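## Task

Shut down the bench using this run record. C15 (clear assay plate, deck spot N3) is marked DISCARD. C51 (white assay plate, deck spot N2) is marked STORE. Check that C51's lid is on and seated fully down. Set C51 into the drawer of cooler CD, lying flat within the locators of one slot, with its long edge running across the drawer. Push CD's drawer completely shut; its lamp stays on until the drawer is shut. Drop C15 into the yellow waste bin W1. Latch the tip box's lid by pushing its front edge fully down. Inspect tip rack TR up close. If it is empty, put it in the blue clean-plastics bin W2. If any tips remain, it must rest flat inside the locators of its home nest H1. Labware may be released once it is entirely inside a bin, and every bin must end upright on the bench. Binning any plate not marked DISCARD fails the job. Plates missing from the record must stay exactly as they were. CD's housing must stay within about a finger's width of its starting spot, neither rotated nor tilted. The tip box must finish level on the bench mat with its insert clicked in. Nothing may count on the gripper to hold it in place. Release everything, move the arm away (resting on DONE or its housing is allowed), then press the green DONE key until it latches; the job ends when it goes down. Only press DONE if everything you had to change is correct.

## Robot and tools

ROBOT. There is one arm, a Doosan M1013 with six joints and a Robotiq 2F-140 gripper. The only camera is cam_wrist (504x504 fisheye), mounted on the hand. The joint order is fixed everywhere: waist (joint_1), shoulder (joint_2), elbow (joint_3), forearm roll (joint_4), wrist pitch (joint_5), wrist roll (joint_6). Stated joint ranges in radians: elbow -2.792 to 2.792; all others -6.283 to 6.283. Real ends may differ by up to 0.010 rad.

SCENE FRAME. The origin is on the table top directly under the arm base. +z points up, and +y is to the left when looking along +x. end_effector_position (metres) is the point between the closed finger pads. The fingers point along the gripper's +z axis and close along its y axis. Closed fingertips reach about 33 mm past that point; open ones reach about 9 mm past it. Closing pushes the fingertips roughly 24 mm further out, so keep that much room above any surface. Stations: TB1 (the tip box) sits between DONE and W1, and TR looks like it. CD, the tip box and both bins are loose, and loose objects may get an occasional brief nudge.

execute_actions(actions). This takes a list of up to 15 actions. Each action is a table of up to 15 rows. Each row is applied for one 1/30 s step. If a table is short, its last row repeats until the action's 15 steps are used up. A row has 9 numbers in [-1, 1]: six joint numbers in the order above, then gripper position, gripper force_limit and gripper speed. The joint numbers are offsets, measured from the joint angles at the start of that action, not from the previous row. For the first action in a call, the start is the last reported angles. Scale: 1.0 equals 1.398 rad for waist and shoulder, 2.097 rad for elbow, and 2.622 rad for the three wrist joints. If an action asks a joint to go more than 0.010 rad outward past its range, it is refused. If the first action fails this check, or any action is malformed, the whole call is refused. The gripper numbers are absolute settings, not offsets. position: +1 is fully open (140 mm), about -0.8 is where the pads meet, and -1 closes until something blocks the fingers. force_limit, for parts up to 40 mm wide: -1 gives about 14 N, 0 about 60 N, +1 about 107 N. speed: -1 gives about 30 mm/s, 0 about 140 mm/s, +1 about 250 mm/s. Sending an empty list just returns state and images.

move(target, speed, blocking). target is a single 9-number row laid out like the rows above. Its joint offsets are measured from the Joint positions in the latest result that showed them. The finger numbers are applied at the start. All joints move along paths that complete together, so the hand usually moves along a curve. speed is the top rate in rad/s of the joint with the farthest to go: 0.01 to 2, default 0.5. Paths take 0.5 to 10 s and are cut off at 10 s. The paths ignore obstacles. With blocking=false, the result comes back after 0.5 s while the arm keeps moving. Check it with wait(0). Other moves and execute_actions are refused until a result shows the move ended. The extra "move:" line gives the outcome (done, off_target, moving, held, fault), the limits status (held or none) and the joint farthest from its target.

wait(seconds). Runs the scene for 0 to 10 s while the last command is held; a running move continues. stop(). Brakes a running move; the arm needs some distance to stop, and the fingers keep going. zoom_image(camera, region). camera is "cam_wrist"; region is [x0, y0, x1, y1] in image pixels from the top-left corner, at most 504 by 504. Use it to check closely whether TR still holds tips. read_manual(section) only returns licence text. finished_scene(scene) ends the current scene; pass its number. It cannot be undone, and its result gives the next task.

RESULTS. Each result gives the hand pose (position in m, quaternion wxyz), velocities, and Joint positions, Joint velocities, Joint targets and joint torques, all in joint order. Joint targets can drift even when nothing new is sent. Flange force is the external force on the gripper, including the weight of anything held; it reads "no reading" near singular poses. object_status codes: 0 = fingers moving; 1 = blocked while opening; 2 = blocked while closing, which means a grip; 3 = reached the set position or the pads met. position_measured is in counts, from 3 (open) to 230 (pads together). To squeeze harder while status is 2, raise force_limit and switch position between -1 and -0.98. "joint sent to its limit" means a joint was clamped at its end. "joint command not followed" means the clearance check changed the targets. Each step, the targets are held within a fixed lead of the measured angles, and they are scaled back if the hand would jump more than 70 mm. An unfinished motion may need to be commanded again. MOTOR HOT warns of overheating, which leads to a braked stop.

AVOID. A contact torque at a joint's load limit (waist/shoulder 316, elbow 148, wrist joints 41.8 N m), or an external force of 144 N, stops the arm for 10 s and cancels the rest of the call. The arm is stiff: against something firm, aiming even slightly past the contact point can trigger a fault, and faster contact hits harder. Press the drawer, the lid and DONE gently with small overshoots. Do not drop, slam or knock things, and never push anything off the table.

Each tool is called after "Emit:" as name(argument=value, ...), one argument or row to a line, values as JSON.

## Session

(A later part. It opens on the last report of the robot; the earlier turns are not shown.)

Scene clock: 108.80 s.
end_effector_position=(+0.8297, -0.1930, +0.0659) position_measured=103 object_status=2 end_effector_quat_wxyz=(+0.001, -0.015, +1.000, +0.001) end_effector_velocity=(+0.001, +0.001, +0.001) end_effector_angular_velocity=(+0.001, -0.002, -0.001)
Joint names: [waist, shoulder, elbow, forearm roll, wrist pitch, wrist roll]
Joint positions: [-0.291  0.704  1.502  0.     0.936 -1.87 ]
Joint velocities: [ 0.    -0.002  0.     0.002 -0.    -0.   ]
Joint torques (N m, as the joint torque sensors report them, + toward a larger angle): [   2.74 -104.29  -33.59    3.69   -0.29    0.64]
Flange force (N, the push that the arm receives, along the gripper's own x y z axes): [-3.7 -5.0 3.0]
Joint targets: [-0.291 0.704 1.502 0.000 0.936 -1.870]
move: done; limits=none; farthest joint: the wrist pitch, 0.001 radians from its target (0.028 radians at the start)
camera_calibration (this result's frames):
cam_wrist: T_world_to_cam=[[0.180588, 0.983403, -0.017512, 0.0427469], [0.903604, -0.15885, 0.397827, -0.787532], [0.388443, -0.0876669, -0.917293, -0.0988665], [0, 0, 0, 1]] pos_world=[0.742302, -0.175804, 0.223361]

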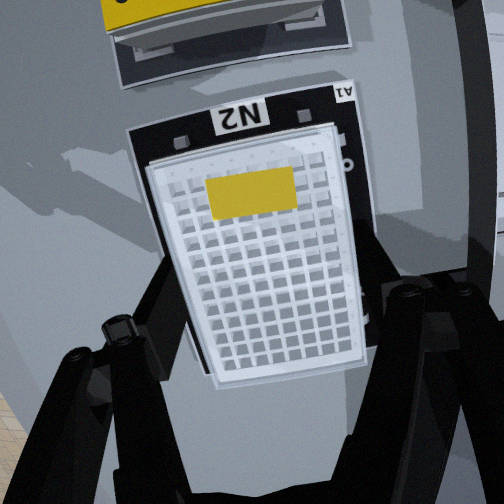

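Emit:
move(
  target=[0,-0.0901,-0.0267,0,0.069,0,-0.98,-0.3,-0.5],
  speed=0.3,
)

Emit:
move(
  target=[0.1595,-0.0651,0.0997,0,-0.0448,-0.4954,-0.98,-0.3,-0.5],
  speed=0.8,
)

Scene clock: 113.77 s.
end_effector_position=(+0.8202, -0.1907, +0.1994) position_measured=103 object_status=2 end_effector_quat_wxyz=(+0.001, -0.015, +1.000, +0.001) end_effector_velocity=(-0.000, -0.001, +0.001) end_effector_angular_velocity=(-0.001, +0.000, +0.000)
Joint names: [waist, shoulder, elbow, forearm roll, wrist pitch, wrist roll]
Joint positions: [-0.291  0.578  1.446  0.     1.117 -1.87 ]
Joint velocities: [-0.    -0.001 -0.    -0.001  0.001 -0.   ]
Joint torques (N m, as the joint torque sensors report them, + toward a larger angle): [  1.93 -96.66 -37.4    4.15  -0.44   0.69]
Flange force (N, the push that the arm receives, along the gripper's own x y z axes): [-3.8 -4.3 1.5]
Joint targets: [-0.291 0.578 1.446 0.000 1.117 -1.870]
move: done; limits=none; farthest joint: the waist, 0.000 radians from its target (0.000 radians at the start)
camera_calibration (this result's frames):
cam_wrist: T_world_to_cam=[[0.180544, 0.98341, -0.0175627, 0.0445268], [0.903217, -0.1587, 0.398765, -0.831582], [0.389363, -0.0878575, -0.916885, 0.0265646], [0, 0, 0, 1]] pos_world=[0.732717, -0.173426, 0.356745]

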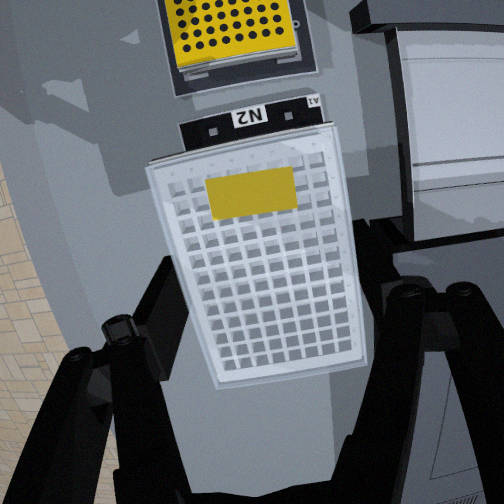

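Scene clock: 115.93 s.
end_effector_position=(+0.7610, -0.0008, +0.1707) position_measured=103 object_status=2 end_effector_quat_wxyz=(-0.001, +0.700, -0.714, -0.000) end_effector_velocity=(-0.001, -0.001, -0.001) end_effector_angular_velocity=(-0.001, +0.002, +0.002)
Joint names: [waist, shoulder, elbow, forearm roll, wrist pitch, wrist roll]
Joint positions: [-0.068  0.487  1.655  0.     0.999 -3.168]
Joint velocities: [-0.     0.001  0.001 -0.002  0.001 -0.001]
Joint torques (N m, as the joint torque sensors report them, + toward a larger angle): [  2.66 -87.77 -34.74   3.77  -0.34   0.37]
Flange force (N, the push that the arm receives, along the gripper's own x y z axes): [3.9 -7.0 3.1]
Joint targets: [-0.068 0.487 1.655 0.000 0.999 -3.168]
move: done; limits=none; farthest joint: the wrist roll, 0.001 radians from its target (1.299 radians at the start)
camera_calibration (this result's frames):
cam_wrist: T_world_to_cam=[[-0.973272, 0.228722, -0.0206795, 0.745984], [0.201704, 0.894397, 0.399211, -0.201957], [0.109804, 0.38437, -0.916626, 0.253134], [0, 0, 0, 1]] pos_world=[0.738986, -0.0872905, 0.328079]

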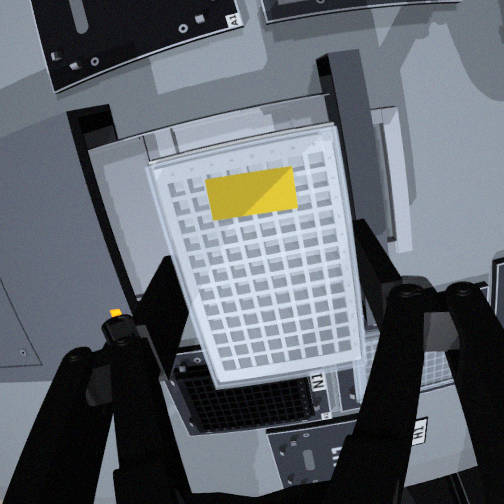

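Emit:
move(
  target=[0,0.0536,0.0202,0,-0.0445,0,-0.98,-0.3,-0.5],
  speed=0.08,
)

Emit:
zoom_image(
  camera="cam_wrist",
  region=[80,50,420,390],
)

Scene clock: 123.57 s.
end_effector_position=(+0.7625, -0.0007, +0.0946) position_measured=103 object_status=2 end_effector_quat_wxyz=(-0.001, +0.700, -0.714, -0.000) end_effector_velocity=(+0.001, +0.001, -0.001) end_effector_angular_velocity=(+0.001, +0.000, +0.000)
Joint names: [waist, shoulder, elbow, forearm roll, wrist pitch, wrist roll]
Joint positions: [-0.068  0.562  1.698  0.     0.883 -3.168]
Joint velocities: [ 0.001  0.002 -0.001  0.001 -0.001  0.   ]
Joint torques (N m, as the joint torque sensors report them, + toward a larger angle): [  2.61 -91.58 -32.21   3.56  -0.3    0.49]
Flange force (N, the push that the arm receives, along the gripper's own x y z axes): [3.7 -6.0 4.4]
Joint targets: [-0.068 0.562 1.698 0.000 0.882 -3.168]
move: done; limits=none; farthest joint: the waist, 0.000 radians from its target (0.000 radians at the start)
camera_calibration (this result's frames):
cam_wrist: T_world_to_cam=[[-0.973276, 0.228758, -0.020071, 0.745783], [0.201986, 0.894389, 0.399086, -0.172103], [0.109245, 0.384366, -0.916694, 0.183574], [0, 0, 0, 1]] pos_world=[0.740561, -0.0872363, 0.251933]

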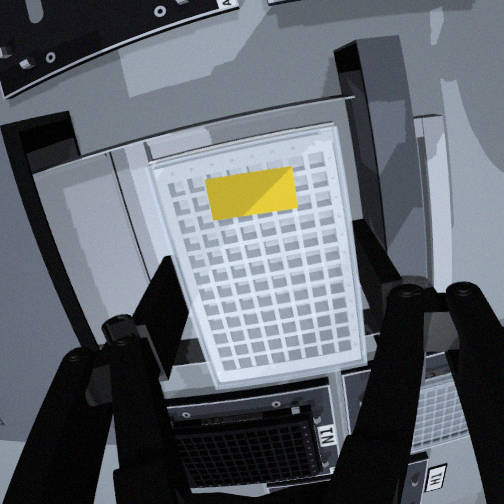

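Region (80, 50, 420, 390) of cam_wrist's 504x504 image, scaled by 1.482, with more detail than that image has.

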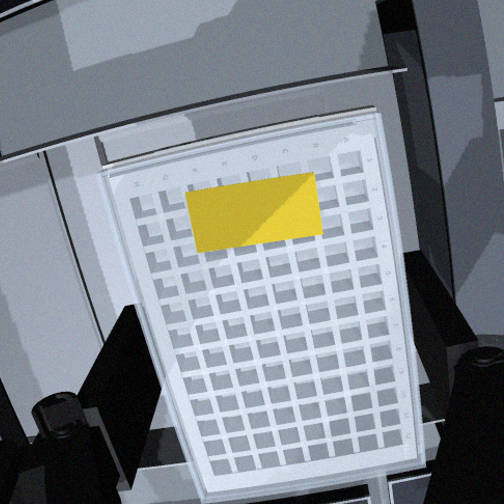

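Emit:
move(
  target=[0.0012,0.0113,-0.0134,0,0.0047,0,-0.98,-0.3,-0.5],
  speed=0.04,
)

Emit:
zoom_image(
  camera="cam_wrist",
  region=[80,50,420,390],
)

Scene clock: 130.10 s.
end_effector_position=(+0.7750, +0.0000, +0.0947) position_measured=103 object_status=2 end_effector_quat_wxyz=(-0.001, +0.701, -0.714, -0.000) end_effector_velocity=(+0.001, -0.001, +0.000) end_effector_angular_velocity=(-0.000, -0.001, +0.000)
Joint names: [waist, shoulder, elbow, forearm roll, wrist pitch, wrist roll]
Joint positions: [-0.067  0.578  1.67   0.     0.895 -3.168]
Joint velocities: [-0.001 -0.    -0.001 -0.     0.    -0.   ]
Joint torques (N m, as the joint torque sensors report them, + toward a larger angle): [  2.8  -91.65 -31.88   3.58  -0.2    0.55]
Flange force (N, the push that the arm receives, along the gripper's own x y z axes): [4.1 -4.6 1.9]
Joint targets: [-0.067 0.578 1.670 0.000 0.895 -3.168]
move: done; limits=none; farthest joint: the waist, 0.000 radians from its target (0.002 radians at the start)
camera_calibration (this result's frames):
cam_wrist: T_world_to_cam=[[-0.973659, 0.227125, -0.0200541, 0.758114], [0.200493, 0.894726, 0.399084, -0.174146], [0.108585, 0.384551, -0.916695, 0.182505], [0, 0, 0, 1]] pos_world=[0.753242, -0.0865564, 0.252004]

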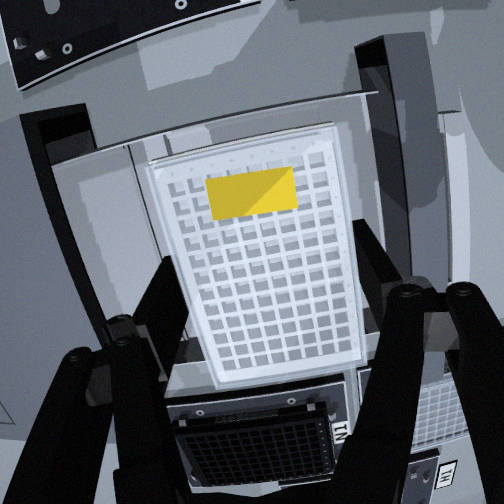

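Region (80, 50, 420, 390) of cam_wrist's 504x504 image, scaled by 1.482, with more detail than that image has.

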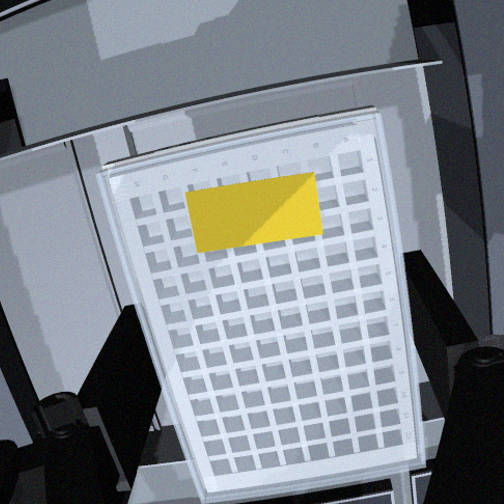

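Emit:
move(
  target=[0,0.0293,0.0081,0,-0.0221,0,-0.98,-0.3,-0.5],
  speed=0.03,
)

Emit:
zoom_image(
  camera="cam_wrist",
  region=[80,70,420,410],
)

Scene clock: 141.00 s.
end_effector_position=(+0.7751, +0.0001, +0.0557) position_measured=103 object_status=2 end_effector_quat_wxyz=(-0.001, +0.701, -0.714, -0.000) end_effector_velocity=(-0.000, +0.000, +0.000) end_effector_angular_velocity=(+0.000, -0.001, -0.000)
Joint names: [waist, shoulder, elbow, forearm roll, wrist pitch, wrist roll]
Joint positions: [-0.067  0.619  1.687  0.     0.837 -3.168]
Joint velocities: [ 0.    -0.001  0.001  0.001 -0.001 -0.   ]
Joint torques (N m, as the joint torque sensors report them, + toward a larger angle): [  2.43 -95.28 -30.76   3.43  -0.11   0.55]
Flange force (N, the push that the arm receives, along the gripper's own x y z axes): [3.6 -5.2 3.3]
Joint targets: [-0.067 0.619 1.687 0.000 0.837 -3.168]
move: done; limits=none; farthest joint: the waist, 0.000 radians from its target (0.000 radians at the start)
camera_calibration (this result's frames):
cam_wrist: T_world_to_cam=[[-0.973656, 0.227138, -0.0200505, 0.757352], [0.200508, 0.894729, 0.399068, -0.15869], [0.108584, 0.384535, -0.916702, 0.146804], [0, 0, 0, 1]] pos_world=[0.753278, -0.0864904, 0.213089]

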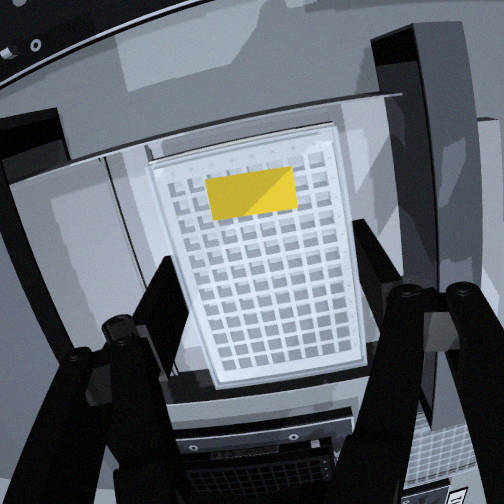

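Region (80, 70, 420, 410) of cam_wrist's 504x504 image, scaled by 1.482, with more detail than that image has.

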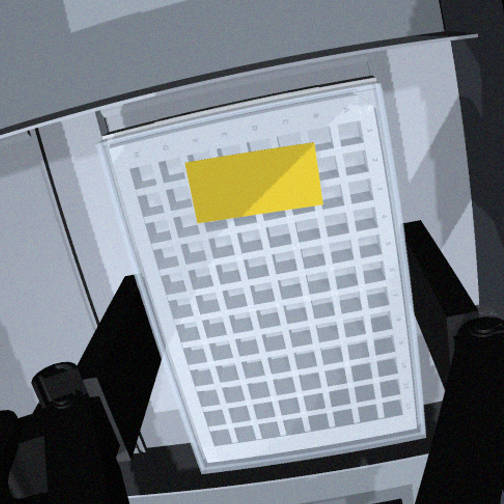

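Emit:
move(
  target=[-0.001,0.0038,0.0009,0,-0.0028,0,-0.98,-0.3,-0.5],
  speed=0.01,
)

Emit:
move(
  target=[0,0.0012,0.0003,0,-0.0009,0,-0.98,-0.3,-0.5],
  speed=0.01,
)

Emit:
move(
  target=[0,0.0008,0.0002,0,-0.0006,0,-0.98,-0.3,-0.5],
  speed=0.01,
)

Scene clock: 147.43 s.
end_effector_position=(+0.7751, -0.0010, +0.0509) position_measured=103 object_status=2 end_effector_quat_wxyz=(-0.001, +0.700, -0.714, -0.000) end_effector_velocity=(-0.000, -0.000, -0.000) end_effector_angular_velocity=(-0.001, +0.000, +0.001)
Joint names: [waist, shoulder, elbow, forearm roll, wrist pitch, wrist roll]
Joint positions: [-0.068  0.624  1.689  0.     0.83  -3.168]
Joint velocities: [ 0.    -0.     0.    -0.002 -0.     0.   ]
Joint torques (N m, as the joint torque sensors report them, + toward a larger angle): [  3.8  -94.26 -30.68   3.3   -0.5    0.53]
Flange force (N, the push that the arm receives, along the gripper's own x y z axes): [5.2 -4.1 2.5]
Joint targets: [-0.068 0.624 1.689 0.000 0.830 -3.168]
move: done; limits=none; farthest joint: the waist, 0.000 radians from its target (0.002 radians at the start)
camera_calibration (this result's frames):
cam_wrist: T_world_to_cam=[[-0.973336, 0.228496, -0.0201882, 0.757281], [0.2017, 0.894452, 0.399091, -0.156716], [0.109248, 0.384377, -0.916689, 0.142231], [0, 0, 0, 1]] pos_world=[0.75316, -0.0875308, 0.208213]

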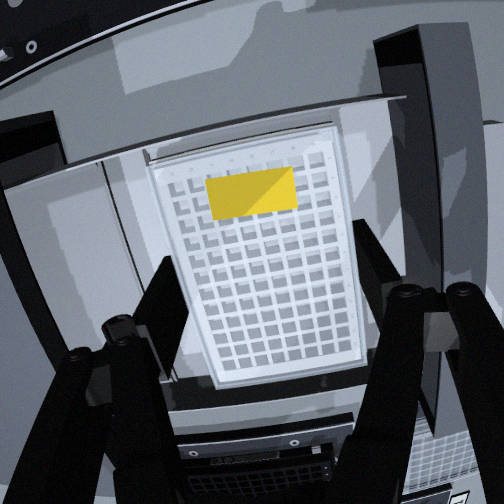

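Scene clock: 148.13 s.
end_effector_position=(+0.7751, -0.0010, +0.0493) position_measured=103 object_status=2 end_effector_quat_wxyz=(-0.001, +0.700, -0.714, -0.000) end_effector_velocity=(-0.000, +0.000, -0.000) end_effector_angular_velocity=(+0.000, -0.000, -0.001)
Joint names: [waist, shoulder, elbow, forearm roll, wrist pitch, wrist roll]
Joint positions: [-0.068  0.625  1.689  0.     0.827 -3.168]
Joint velocities: [-0.     0.     0.001  0.    -0.001  0.   ]
Joint torques (N m, as the joint torque sensors report them, + toward a larger angle): [  2.77 -93.65 -29.99   3.36  -0.42   0.56]
Flange force (N, the push that the arm receives, along the gripper's own x y z axes): [4.1 -4.8 1.9]
Joint targets: [-0.068 0.626 1.689 0.000 0.827 -3.168]
move: done; limits=none; farthest joint: the waist, 0.000 radians from its target (0.000 radians at the start)
camera_calibration (this result's frames):
cam_wrist: T_world_to_cam=[[-0.973334, 0.228498, -0.0202463, 0.757245], [0.201678, 0.894453, 0.3991, -0.156084], [0.109303, 0.384374, -0.916684, 0.140773], [0, 0, 0, 1]] pos_world=[0.753144, -0.0875288, 0.206669]

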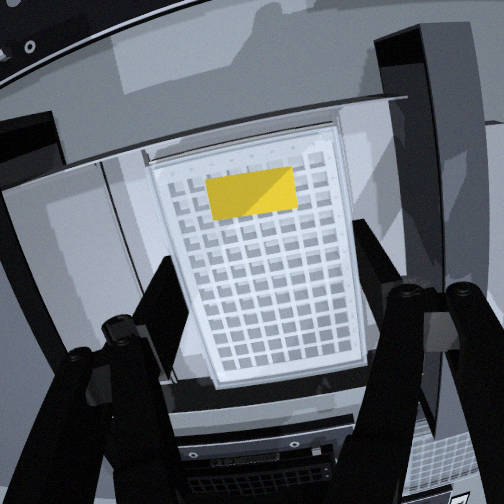

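Scene clock: 148.83 s.
end_effector_position=(+0.7751, -0.0010, +0.0483) position_measured=103 object_status=2 end_effector_quat_wxyz=(-0.001, +0.700, -0.714, -0.000) end_effector_velocity=(-0.001, +0.000, -0.001) end_effector_angular_velocity=(-0.000, +0.002, +0.001)
Joint names: [waist, shoulder, elbow, forearm roll, wrist pitch, wrist roll]
Joint positions: [-0.068  0.627  1.69   0.     0.826 -3.168]
Joint velocities: [ 0.     0.001  0.    -0.001  0.001 -0.   ]
Joint torques (N m, as the joint torque sensors report them, + toward a larger angle): [  4.98 -86.27 -26.74   3.68  -0.84   0.62]
Flange force (N, the push that the arm receives, along the gripper's own x y z axes): [7.1 -3.5 -7.7]
Joint targets: [-0.068 0.627 1.690 0.000 0.826 -3.168]
move: done; limits=none; farthest joint: the waist, 0.000 radians from its target (0.000 radians at the start)
camera_calibration (this result's frames):
cam_wrist: T_world_to_cam=[[-0.973331, 0.228502, -0.0203303, 0.757237], [0.201648, 0.894454, 0.399113, -0.155665], [0.109382, 0.384369, -0.916676, 0.139799], [0, 0, 0, 1]] pos_world=[0.75314, -0.0875296, 0.205673]

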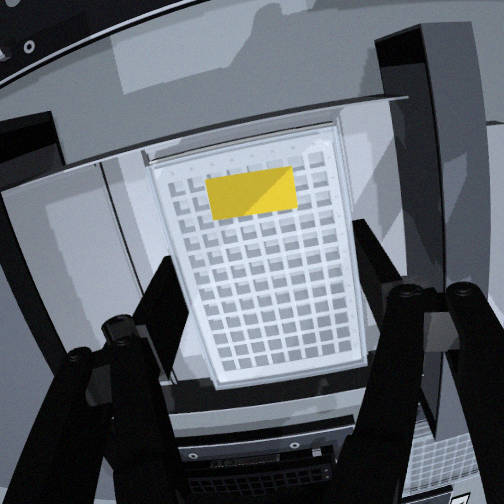

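Emit:
move(
  target=[0,-0.0003,0,0,0,0,0.3,-0.3,-0.8],
  speed=0.01,
)

Emit:
move(
  target=[0,-0.035,-0.0092,0,0.026,0,0.3,-0.3,-0.5],
  speed=0.06,
)

Emit:
zoom_image(
  camera="cam_wrist",
  region=[100,80,400,380],
)

Scene clock: 154.20 s.
end_effector_position=(+0.7752, -0.0010, +0.0486) position_measured=91 object_status=3 end_effector_quat_wxyz=(-0.001, +0.700, -0.714, -0.000) end_effector_velocity=(+0.001, +0.000, -0.000) end_effector_angular_velocity=(-0.000, -0.000, +0.001)
Joint names: [waist, shoulder, elbow, forearm roll, wrist pitch, wrist roll]
Joint positions: [-0.068  0.626  1.69   0.     0.826 -3.168]
Joint velocities: [ 0.001  0.001 -0.001 -0.    -0.001 -0.   ]
Joint torques (N m, as the joint torque sensors report them, + toward a larger angle): [  2.85 -94.85 -30.45   3.42  -0.4    0.65]
Flange force (N, the push that the arm receives, along the gripper's own x y z axes): [4.2 -5.3 3.5]
Joint targets: [-0.068 0.626 1.690 0.000 0.826 -3.168]
move: done; limits=none; farthest joint: the waist, 0.000 radians from its target (0.000 radians at the start)
camera_calibration (this result's frames):
cam_wrist: T_world_to_cam=[[-0.973323, 0.228502, -0.0207173, 0.757339], [0.201492, 0.894461, 0.399176, -0.155673], [0.109743, 0.384353, -0.91664, 0.13977], [0, 0, 0, 1]] pos_world=[0.753163, -0.0875311, 0.20595]

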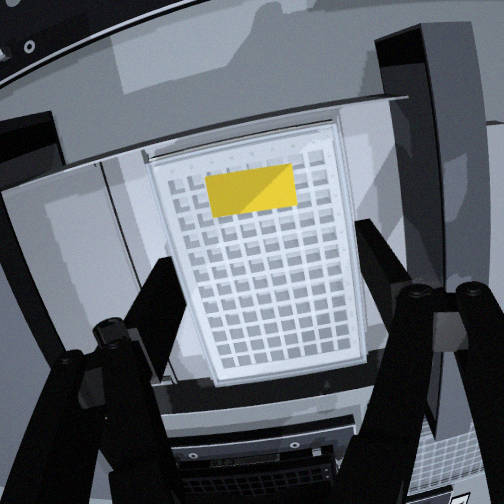

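Scene clock: 155.63 s.
end_effector_position=(+0.7750, -0.0011, +0.0946) position_measured=91 object_status=3 end_effector_quat_wxyz=(-0.001, +0.700, -0.714, -0.000) end_effector_velocity=(-0.000, -0.000, +0.001) end_effector_angular_velocity=(+0.000, -0.000, -0.001)
Joint names: [waist, shoulder, elbow, forearm roll, wrist pitch, wrist roll]
Joint positions: [-0.068  0.577  1.67   0.     0.894 -3.168]
Joint velocities: [-0.    -0.001 -0.     0.001  0.001  0.001]
Joint torques (N m, as the joint torque sensors report them, + toward a larger angle): [  3.25 -91.   -31.8    3.62  -0.48   0.64]
Flange force (N, the push that the arm receives, along the gripper's own x y z axes): [5.0 -5.0 1.8]
Joint targets: [-0.068 0.577 1.670 0.000 0.894 -3.168]
move: done; limits=none; farthest joint: the waist, 0.000 radians from its target (0.000 radians at the start)
camera_calibration (this result's frames):
cam_wrist: T_world_to_cam=[[-0.973327, 0.228481, -0.0207629, 0.758149], [0.201452, 0.894458, 0.399201, -0.17392], [0.109782, 0.38437, -0.916628, 0.181961], [0, 0, 0, 1]] pos_world=[0.752987, -0.0875991, 0.251962]

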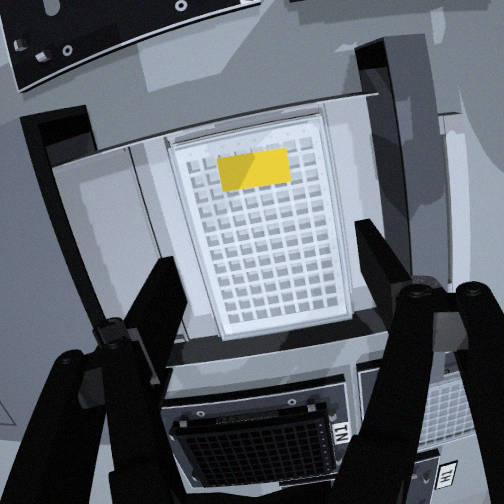

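Region (100, 80, 400, 380) of cam_wrist's 504x504 image, scaled by 1.680, with more detail than that image has.

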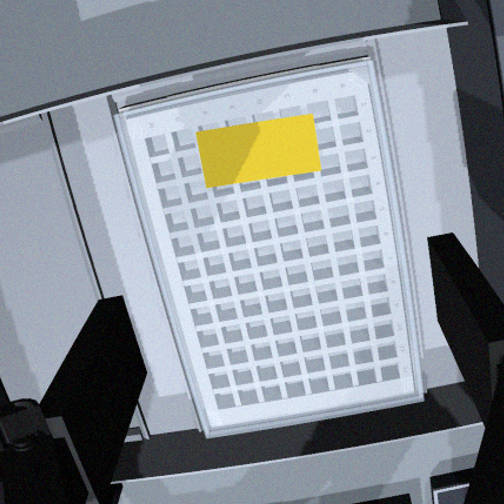

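Emit:
move(
  target=[0,-0.0644,-0.0072,0,0.0404,0,0.3,0,0],
  speed=0.2,
)

Emit:
move(
  target=[-0.0062,-0.1356,0.1387,0,-0.0387,0.594,-1,0,0],
  speed=1,
)

Emit:
move(
  target=[0,0.082,0.0279,0,-0.066,0,-1,0,0],
  speed=0.2,
)

Emit:
move(
  target=[0.0045,0.085,-0.0977,0,0.0328,0.003,-1,0,0],
  speed=0.07,
)

Emit:
move(
  target=[0.002,0.0702,-0.0845,0,0.0302,0.0015,-1,0,0],
  speed=0.07,
)

Scene clock: 168.37 s.
end_effector_position=(+0.7609, -0.0005, +0.1705) position_measured=91 object_status=3 end_effector_quat_wxyz=(-0.001, +0.700, -0.714, -0.000) end_effector_velocity=(+0.001, +0.000, +0.001) end_effector_angular_velocity=(+0.001, -0.000, -0.001)
Joint names: [waist, shoulder, elbow, forearm roll, wrist pitch, wrist roll]
Joint positions: [-0.068  0.487  1.655  0.     1.    -3.168]
Joint velocities: [ 0.    -0.    -0.002  0.001  0.002  0.   ]
Joint torques (N m, as the joint torque sensors report them, + toward a larger angle): [  3.04 -87.   -34.59   3.77  -0.23   0.57]
Flange force (N, the push that the arm receives, along the gripper's own x y z axes): [4.5 -6.1 2.2]
Joint targets: [-0.068 0.487 1.655 0.000 1.000 -3.168]
move: done; limits=none; farthest joint: the waist, 0.000 radians from its target (0.000 radians at the start)
camera_calibration (this result's frames):
cam_wrist: T_world_to_cam=[[-0.973352, 0.228446, -0.0199557, 0.745774], [0.201744, 0.894441, 0.399093, -0.202056], [0.109021, 0.384432, -0.916693, 0.253465], [0, 0, 0, 1]] pos_world=[0.739031, -0.0870822, 0.327871]

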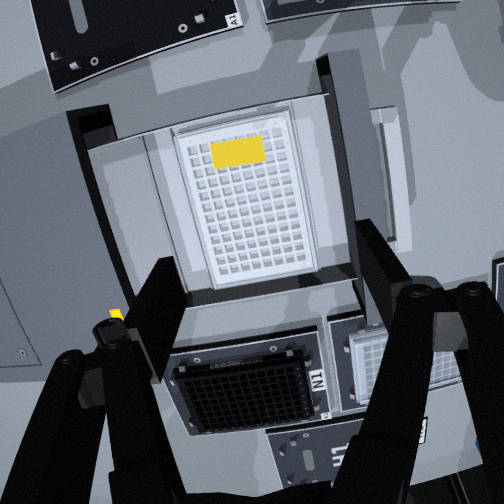

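Scene clock: 170.50 s.
end_effector_position=(+0.6197, +0.0006, +0.1692) position_measured=233 object_status=3 end_effector_quat_wxyz=(+0.000, +0.007, +1.000, +0.001) end_effector_velocity=(-0.001, -0.000, -0.002) end_effector_angular_velocity=(-0.001, +0.004, -0.001)
Joint names: [waist, shoulder, elbow, forearm roll, wrist pitch, wrist roll]
Joint positions: [-0.077  0.298  1.946  0.     0.898 -1.611]
Joint velocities: [ 0.     0.002  0.002 -0.001  0.     0.002]
Joint torques (N m, as the joint torque sensors report them, + toward a larger angle): [  2.63 -65.6  -32.21   3.74  -0.37   0.54]
Flange force (N, the push that the arm receives, along the gripper's own x y z axes): [-4.8 -5.0 2.3]
Joint targets: [-0.077 0.298 1.946 0.000 0.898 -1.611]
move: done; limits=none; farthest joint: the waist, 0.000 radians from its target (0.009 radians at the start)
camera_calibration (this result's frames):
cam_wrist: T_world_to_cam=[[0.223554, 0.974533, -0.0175842, -0.134562], [0.89591, -0.198346, 0.397497, -0.603363], [0.383886, -0.104616, -0.917435, 0.0973264], [0, 0, 0, 1]] pos_world=[0.533279, 0.0216422, 0.32676]

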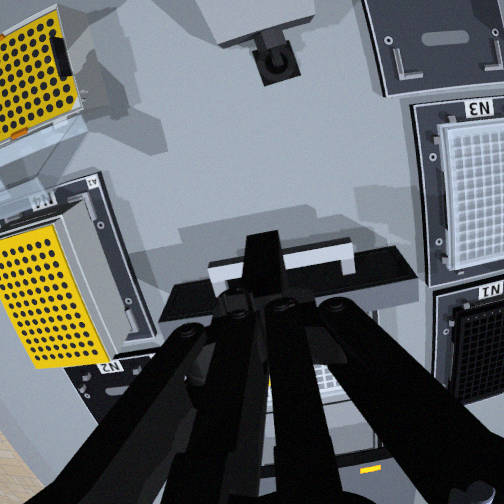

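Scene clock: 171.77 s.
end_effector_position=(+0.6199, +0.0007, +0.0745) position_measured=233 object_status=3 end_effector_quat_wxyz=(+0.000, +0.007, +1.000, +0.001) end_effector_velocity=(-0.000, -0.000, -0.000) end_effector_angular_velocity=(-0.001, +0.000, +0.001)
Joint names: [waist, shoulder, elbow, forearm roll, wrist pitch, wrist roll]
Joint positions: [-0.077  0.412  2.005  0.     0.725 -1.611]
Joint velocities: [-0.     0.     0.    -0.001 -0.     0.   ]
Joint torques (N m, as the joint torque sensors report them, + toward a larger angle): [  2.32 -73.11 -26.94   3.13  -0.49   0.69]
Flange force (N, the push that the arm receives, along the gripper's own x y z axes): [-6.5 -4.5 4.0]
Joint targets: [-0.077 0.412 2.005 0.000 0.725 -1.611]
move: done; limits=none; farthest joint: the waist, 0.000 radians from its target (0.000 radians at the start)
camera_calibration (this result's frames):
cam_wrist: T_world_to_cam=[[0.223631, 0.974514, -0.0176512, -0.136432], [0.895937, -0.198401, 0.397409, -0.565793], [0.383779, -0.104688, -0.917472, 0.0104376], [0, 0, 0, 1]] pos_world=[0.533419, 0.0217939, 0.232019]

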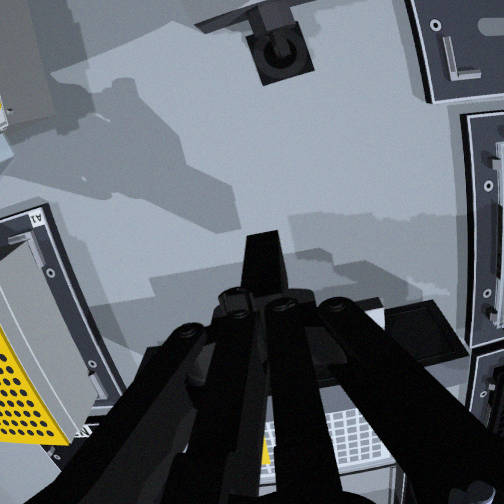

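Scene clock: 175.00 s.
end_effector_position=(+0.7199, -0.0002, +0.0746) position_measured=233 object_status=3 end_effector_quat_wxyz=(+0.000, +0.008, +1.000, +0.001) end_effector_velocity=(+0.001, +0.000, +0.000) end_effector_angular_velocity=(-0.000, -0.001, +0.001)
Joint names: [waist, shoulder, elbow, forearm roll, wrist pitch, wrist roll]
Joint positions: [-0.07   0.531  1.8    0.     0.811 -1.603]
Joint velocities: [ 0.001  0.001 -0.002 -0.     0.     0.   ]
Joint torques (N m, as the joint torque sensors report them, + toward a larger angle): [  3.57 -84.88 -30.75   3.56  -1.01   0.65]
Flange force (N, the push that the arm receives, along the gripper's own x y z axes): [-2.2 -5.5 0.8]
Joint targets: [-0.070 0.531 1.800 0.000 0.811 -1.603]
move: done; limits=none; farthest joint: the waist, 0.000 radians from its target (0.006 radians at the start)
camera_calibration (this result's frames):
cam_wrist: T_world_to_cam=[[0.22514, 0.974167, -0.0176179, -0.158972], [0.895605, -0.199796, 0.397459, -0.655402], [0.383671, -0.105263, -0.917451, -0.027926], [0, 0, 0, 1]] pos_world=[0.633487, 0.0209794, 0.232074]

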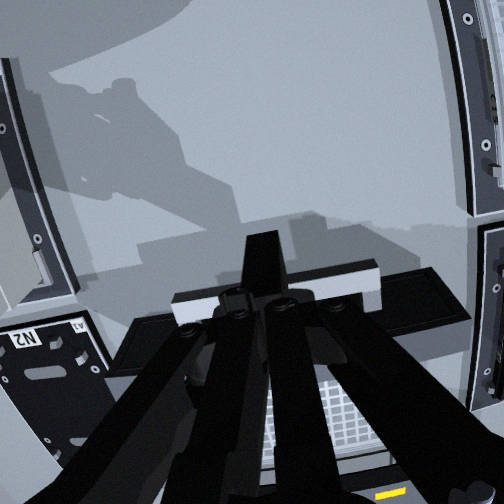

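Scene clock: 177.83 s.
end_effector_position=(+0.7998, -0.0018, +0.0745) position_measured=233 object_status=3 end_effector_quat_wxyz=(+0.000, +0.009, +1.000, +0.001) end_effector_velocity=(+0.001, +0.000, +0.002) end_effector_angular_velocity=(+0.001, -0.002, -0.001)
Joint names: [waist, shoulder, elbow, forearm roll, wrist pitch, wrist roll]
Joint positions: [-0.068  0.629  1.623  0.     0.89  -1.599]
Joint velocities: [-0.    -0.001 -0.002  0.001  0.001 -0.   ]
Joint torques (N m, as the joint torque sensors report them, + toward a larger angle): [  2.89 -94.95 -33.48   3.58  -1.12   0.49]
Flange force (N, the push that the arm receives, along the gripper's own x y z axes): [-0.4 -3.9 0.1]
Joint targets: [-0.068 0.629 1.623 0.000 0.890 -1.599]
move: done; limits=none; farthest joint: the waist, 0.000 radians from its target (0.003 radians at the start)
camera_calibration (this result's frames):
cam_wrist: T_world_to_cam=[[0.22622, 0.973917, -0.0176182, -0.176231], [0.895429, -0.200801, 0.397348, -0.727093], [0.383447, -0.105664, -0.917499, -0.0586006], [0, 0, 0, 1]] pos_world=[0.713397, 0.019442, 0.232038]

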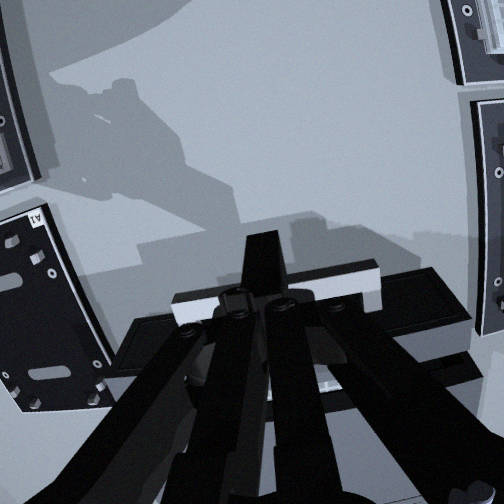

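Emit:
move(
  target=[0,0.009,-0.011,0,0.004,0,-1,0,0],
  speed=0.02,
)

Emit:
move(
  target=[0,0.0027,-0.0033,0,0.0012,0,-1,0,0],
  speed=0.01,
)

Scene clock: 185.53 s.
end_effector_position=(+0.8097, -0.0023, +0.0745) position_measured=233 object_status=3 end_effector_quat_wxyz=(+0.000, +0.009, +1.000, +0.001) end_effector_velocity=(+0.001, -0.000, +0.000) end_effector_angular_velocity=(-0.000, +0.000, +0.001)
Joint names: [waist, shoulder, elbow, forearm roll, wrist pitch, wrist roll]
Joint positions: [-0.067  0.642  1.6    0.     0.901 -1.599]
Joint velocities: [ 0.     0.001 -0.001 -0.     0.001 -0.   ]
Joint torques (N m, as the joint torque sensors report them, + toward a larger angle): [  2.97 -97.71 -32.31   3.58  -0.22   0.59]
Flange force (N, the push that the arm receives, along the gripper's own x y z axes): [-4.8 -4.1 2.7]
Joint targets: [-0.068 0.642 1.600 0.000 0.901 -1.599]
move: done; limits=none; farthest joint: the waist, 0.001 radians from its target (0.000 radians at the start)
camera_calibration (this result's frames):
cam_wrist: T_world_to_cam=[[0.226212, 0.973919, -0.0176158, -0.178032], [0.895431, -0.200795, 0.397347, -0.736036], [0.383447, -0.105658, -0.917499, -0.062489], [0, 0, 0, 1]] pos_world=[0.723304, 0.0189938, 0.231992]

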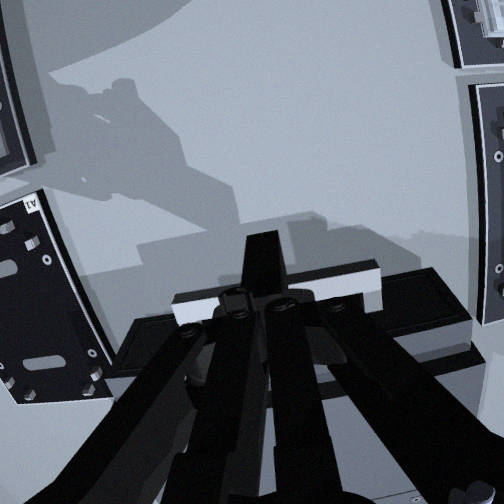

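Scene clock: 186.43 s.
end_effector_position=(+0.8125, -0.0024, +0.0744) position_measured=233 object_status=3 end_effector_quat_wxyz=(+0.000, +0.009, +1.000, +0.001) end_effector_velocity=(+0.000, -0.001, +0.001) end_effector_angular_velocity=(-0.000, -0.002, -0.001)
Joint names: [waist, shoulder, elbow, forearm roll, wrist pitch, wrist roll]
Joint positions: [-0.067  0.646  1.593  0.     0.904 -1.599]
Joint velocities: [-0.001 -0.001 -0.    -0.    -0.     0.   ]
Joint torques (N m, as the joint torque sensors report them, + toward a larger angle): [  0.77 -87.15 -71.97   3.82 -28.78   0.59]
Flange force (N, the push that the arm receives, along the gripper's own x y z axes): [71.1 -2.7 -32.1]
Joint targets: [-0.067 0.646 1.593 0.000 0.904 -1.599]
move: done; limits=none; farthest joint: the waist, 0.000 radians from its target (0.000 radians at the start)
camera_calibration (this result's frames):
cam_wrist: T_world_to_cam=[[0.226203, 0.97392, -0.0176878, -0.178525], [0.895591, -0.200801, 0.396984, -0.738638], [0.383079, -0.10564, -0.917655, -0.0632939], [0, 0, 0, 1]] pos_world=[0.726147, 0.018864, 0.231988]

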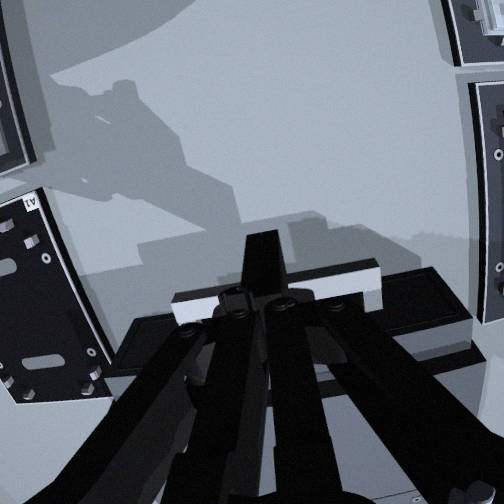

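Emit:
move(
  target=[0,-0.009,0.011,0,-0.004,0,-1,0,0],
  speed=0.05,
)

Emit:
move(
  target=[-0.1917,-0.2707,0.1321,0,0.038,-0.1087,-1,0,0],
  speed=0.5,
)

Emit:
zoom_image(
  camera="cam_wrist",
  region=[110,0,370,260],
)

Scene clock: 198.67 s.
end_effector_position=(+0.8026, -0.0020, +0.0745) position_measured=233 object_status=3 end_effector_quat_wxyz=(+0.000, +0.009, +1.000, +0.001) end_effector_velocity=(+0.001, +0.000, +0.001) end_effector_angular_velocity=(-0.000, -0.003, +0.000)
Joint names: [waist, shoulder, elbow, forearm roll, wrist pitch, wrist roll]
Joint positions: [-0.067  0.633  1.616  0.     0.894 -1.599]
Joint velocities: [ 0.    -0.001 -0.001  0.    -0.001  0.   ]
Joint torques (N m, as the joint torque sensors report them, + toward a larger angle): [  3.56 -96.4  -31.99   3.59  -0.36   0.59]
Flange force (N, the push that the arm receives, along the gripper's own x y z axes): [-5.3 -4.9 1.9]
Joint targets: [-0.067 0.633 1.616 0.000 0.894 -1.599]
move: done; limits=none; farthest joint: the waist, 0.000 radians from its target (0.000 radians at the start)
camera_calibration (this result's frames):
cam_wrist: T_world_to_cam=[[0.226206, 0.973919, -0.0176914, -0.17673], [0.895592, -0.200803, 0.39698, -0.729719], [0.383073, -0.105644, -0.917657, -0.0594115], [0, 0, 0, 1]] pos_world=[0.716267, 0.0193151, 0.232038]

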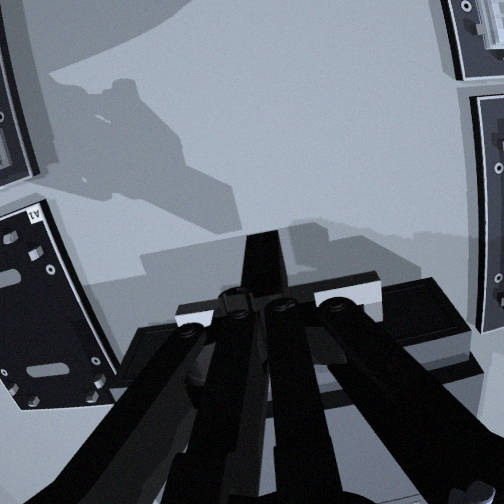

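Scene clock: 199.90 s.
end_effector_position=(+0.6051, -0.1601, +0.2199) position_measured=233 object_status=3 end_effector_quat_wxyz=(+0.001, +0.000, +1.000, +0.001) end_effector_velocity=(-0.001, +0.000, +0.000) end_effector_angular_velocity=(+0.001, -0.000, -0.001)
Joint names: [waist, shoulder, elbow, forearm roll, wrist pitch, wrist roll]
Joint positions: [-0.335  0.255  1.893  0.     0.993 -1.884]
Joint velocities: [-0.001 -0.002  0.002  0.001  0.    -0.   ]
Joint torques (N m, as the joint torque sensors report them, + toward a larger angle): [  3.9  -64.96 -34.77   3.82  -0.28   0.62]
Flange force (N, the push that the arm receives, along the gripper's own x y z axes): [-3.7 -8.1 2.7]
Joint targets: [-0.336 0.255 1.893 0.000 0.993 -1.884]
move: done; limits=none; farthest joint: the waist, 0.000 radians from its target (0.268 radians at the start)
camera_calibration (this result's frames):
cam_wrist: T_world_to_cam=[[0.209681, 0.977612, -0.0175681, 0.035082], [0.898137, -0.18547, 0.398686, -0.641797], [0.386502, -0.0993754, -0.916919, 0.13179], [0, 0, 0, 1]] pos_world=[0.518128, -0.140234, 0.377332]

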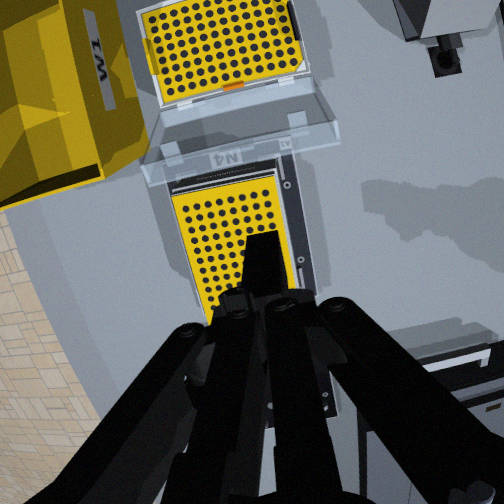

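Region (110, 0, 370, 260) of cam_wrist's 504x504 image, scaled by 1.938, with more detail than that image has.

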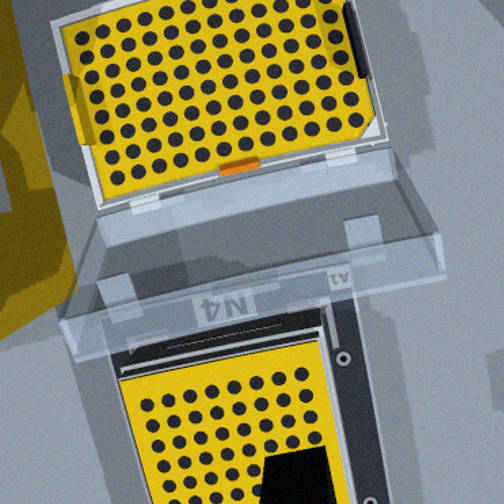

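Emit:
move(
  target=[0,0.0638,0.0315,0,-0.0592,0,-1,0,0],
  speed=0.2,
)

Emit:
move(
  target=[-0.045,-0.1003,0.0767,0,-0.0079,-0.024,-1,0,0],
  speed=0.06,
)

Emit:
move(
  target=[-0.0425,-0.0282,0.0637,0,-0.0361,-0.022,-1,0,0],
  speed=0.1,
)

Emit:
move(
  target=[0,0.0103,0.0031,0,-0.008,0,-1,0,0],
  speed=0.015,
)

Emit:
move(
  target=[0,0.0023,0.0007,0,-0.0018,0,-1,0,0],
  speed=0.01,
)

Scene clock: 209.63 s.
end_effector_position=(+0.6052, -0.1600, +0.1349) position_measured=233 object_status=3 end_effector_quat_wxyz=(+0.001, +0.000, +1.000, +0.001) end_effector_velocity=(-0.001, +0.000, -0.000) end_effector_angular_velocity=(+0.000, +0.001, -0.001)
Joint names: [waist, shoulder, elbow, forearm roll, wrist pitch, wrist roll]
Joint positions: [-0.335  0.344  1.959  0.     0.838 -1.884]
Joint velocities: [-0.    -0.     0.001  0.     0.     0.   ]
Joint torques (N m, as the joint torque sensors report them, + toward a larger angle): [  2.15 -69.98 -31.07   3.41  -0.27   0.58]
Flange force (N, the push that the arm receives, along the gripper's own x y z axes): [-3.6 -5.2 4.0]
Joint targets: [-0.335 0.344 1.959 0.000 0.838 -1.884]
move: done; limits=none; farthest joint: the waist, 0.000 radians from its target (0.001 radians at the start)
camera_calibration (this result's frames):
cam_wrist: T_world_to_cam=[[0.20968, 0.977612, -0.0176037, 0.0334496], [0.898156, -0.18546, 0.398649, -0.608009], [0.386459, -0.0993996, -0.916935, 0.0537853], [0, 0, 0, 1]] pos_world=[0.518287, -0.140116, 0.292289]

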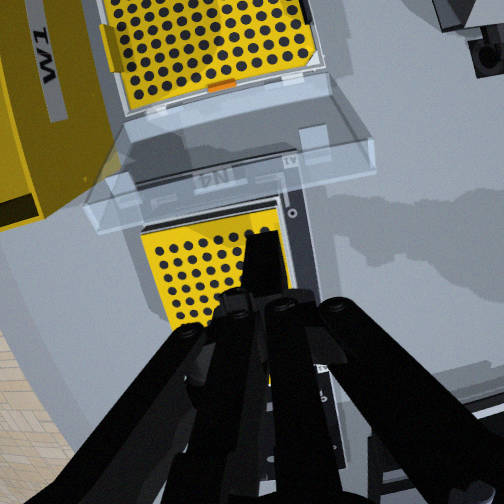

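Scene clock: 212.60 s.
end_effector_position=(+0.5090, -0.1641, +0.1497) position_measured=233 object_status=3 end_effector_quat_wxyz=(+0.001, +0.000, +1.000, +0.001) end_effector_velocity=(-0.000, -0.000, -0.000) end_effector_angular_velocity=(+0.000, -0.000, -0.001)
Joint names: [waist, shoulder, elbow, forearm roll, wrist pitch, wrist roll]
Joint positions: [-0.398  0.204  2.12   0.     0.818 -1.947]
Joint velocities: [-0.001  0.     0.     0.    -0.    -0.   ]
Joint torques (N m, as the joint torque sensors report them, + toward a larger angle): [  1.79 -55.52 -30.83   3.38  -0.44   0.66]
Flange force (N, the push that the arm receives, along the gripper's own x y z axes): [-3.6 -6.0 5.0]
Joint targets: [-0.398 0.204 2.120 0.000 0.818 -1.947]
move: done; limits=none; farthest joint: the waist, 0.000 radians from its target (0.062 radians at the start)
camera_calibration (this result's frames):
cam_wrist: T_world_to_cam=[[0.209688, 0.977609, -0.0176696, 0.0579607], [0.898122, -0.185432, 0.398738, -0.528261], [0.386533, -0.0994799, -0.916895, 0.104119], [0, 0, 0, 1]] pos_world=[0.422044, -0.144262, 0.307128]

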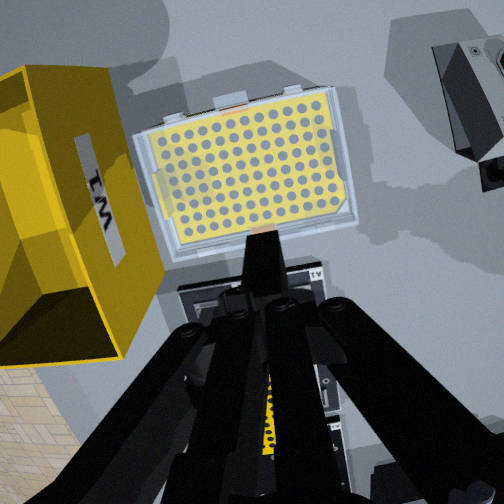

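Scene clock: 214.27 s.
end_effector_position=(+0.4426, -0.1680, +0.1175) position_measured=233 object_status=3 end_effector_quat_wxyz=(+0.001, +0.001, +1.000, +0.001) end_effector_velocity=(-0.001, -0.000, -0.000) end_effector_angular_velocity=(+0.000, -0.000, -0.001)
Joint names: [waist, shoulder, elbow, forearm roll, wrist pitch, wrist roll]
Joint positions: [-0.458  0.164  2.253  0.     0.723 -2.005]
Joint velocities: [-0.001 -0.001  0.001  0.    -0.001 -0.   ]
Joint torques (N m, as the joint torque sensors report them, + toward a larger angle): [  1.69 -48.07 -27.83   3.05  -0.54   0.58]
Flange force (N, the push that the arm receives, along the gripper's own x y z axes): [-2.3 -5.9 4.1]
Joint targets: [-0.458 0.164 2.253 0.000 0.723 -2.005]
move: done; limits=none; farthest joint: the waist, 0.000 radians from its target (0.059 radians at the start)
camera_calibration (this result's frames):
cam_wrist: T_world_to_cam=[[0.21143, 0.97723, -0.0178491, 0.0743019], [0.897625, -0.186916, 0.399164, -0.456544], [0.386739, -0.100417, -0.916706, 0.0995308], [0, 0, 0, 1]] pos_world=[0.355603, -0.147951, 0.274803]

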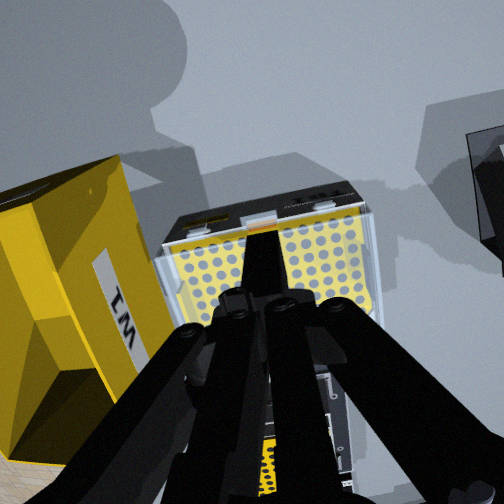

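Scene clock: 215.90 s.
end_effector_position=(+0.4426, -0.1680, +0.1083) position_measured=233 object_status=3 end_effector_quat_wxyz=(+0.001, +0.001, +1.000, +0.001) end_effector_velocity=(-0.001, +0.000, -0.001) end_effector_angular_velocity=(+0.001, +0.001, -0.001)
Joint names: [waist, shoulder, elbow, forearm roll, wrist pitch, wrist roll]
Joint positions: [-0.458  0.179  2.26   0.     0.702 -2.005]
Joint velocities: [-0.     0.001  0.001  0.001 -0.001  0.   ]
Joint torques (N m, as the joint torque sensors report them, + toward a larger angle): [  3.34 -47.11 -27.41   3.38  -1.23   0.54]
Flange force (N, the push that the arm receives, along the gripper's own x y z axes): [1.5 -8.0 0.3]
Joint targets: [-0.458 0.179 2.260 0.000 0.702 -2.005]
move: done; limits=none; farthest joint: the waist, 0.000 radians from its target (0.000 radians at the start)
camera_calibration (this result's frames):
cam_wrist: T_world_to_cam=[[0.211437, 0.977228, -0.0178659, 0.0741208], [0.897608, -0.186911, 0.399205, -0.452873], [0.386775, -0.100443, -0.916688, 0.0911242], [0, 0, 0, 1]] pos_world=[0.355586, -0.147927, 0.265646]

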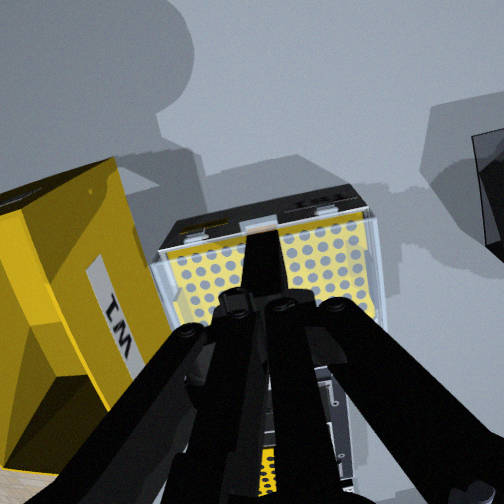

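Scene clock: 216.60 s.
end_effector_position=(+0.4426, -0.1680, +0.1063) position_measured=233 object_status=3 end_effector_quat_wxyz=(+0.001, +0.001, +1.000, +0.001) end_effector_velocity=(-0.000, -0.000, -0.000) end_effector_angular_velocity=(-0.001, -0.000, +0.001)
Joint names: [waist, shoulder, elbow, forearm roll, wrist pitch, wrist roll]
Joint positions: [-0.458  0.182  2.261  0.     0.697 -2.005]
Joint velocities: [-0.    -0.001  0.001 -0.001 -0.001  0.   ]
Joint torques (N m, as the joint torque sensors report them, + toward a larger angle): [  2.37 -48.73 -26.13   2.96  -0.38   0.53]
Flange force (N, the push that the arm receives, along the gripper's own x y z axes): [-2.3 -7.1 3.3]
Joint targets: [-0.458 0.182 2.261 0.000 0.697 -2.005]
move: done; limits=none; farthest joint: the waist, 0.000 radians from its target (0.000 radians at the start)
camera_calibration (this result's frames):
cam_wrist: T_world_to_cam=[[0.211439, 0.977228, -0.0178753, 0.0740754], [0.897595, -0.186906, 0.399236, -0.452037], [0.386804, -0.100459, -0.916674, 0.0892537], [0, 0, 0, 1]] pos_world=[0.35556, -0.147911, 0.26361]

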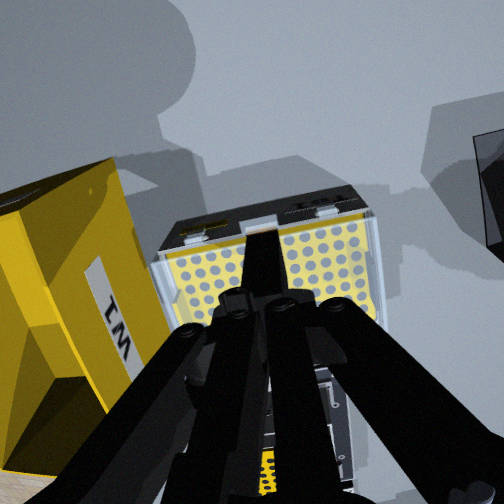

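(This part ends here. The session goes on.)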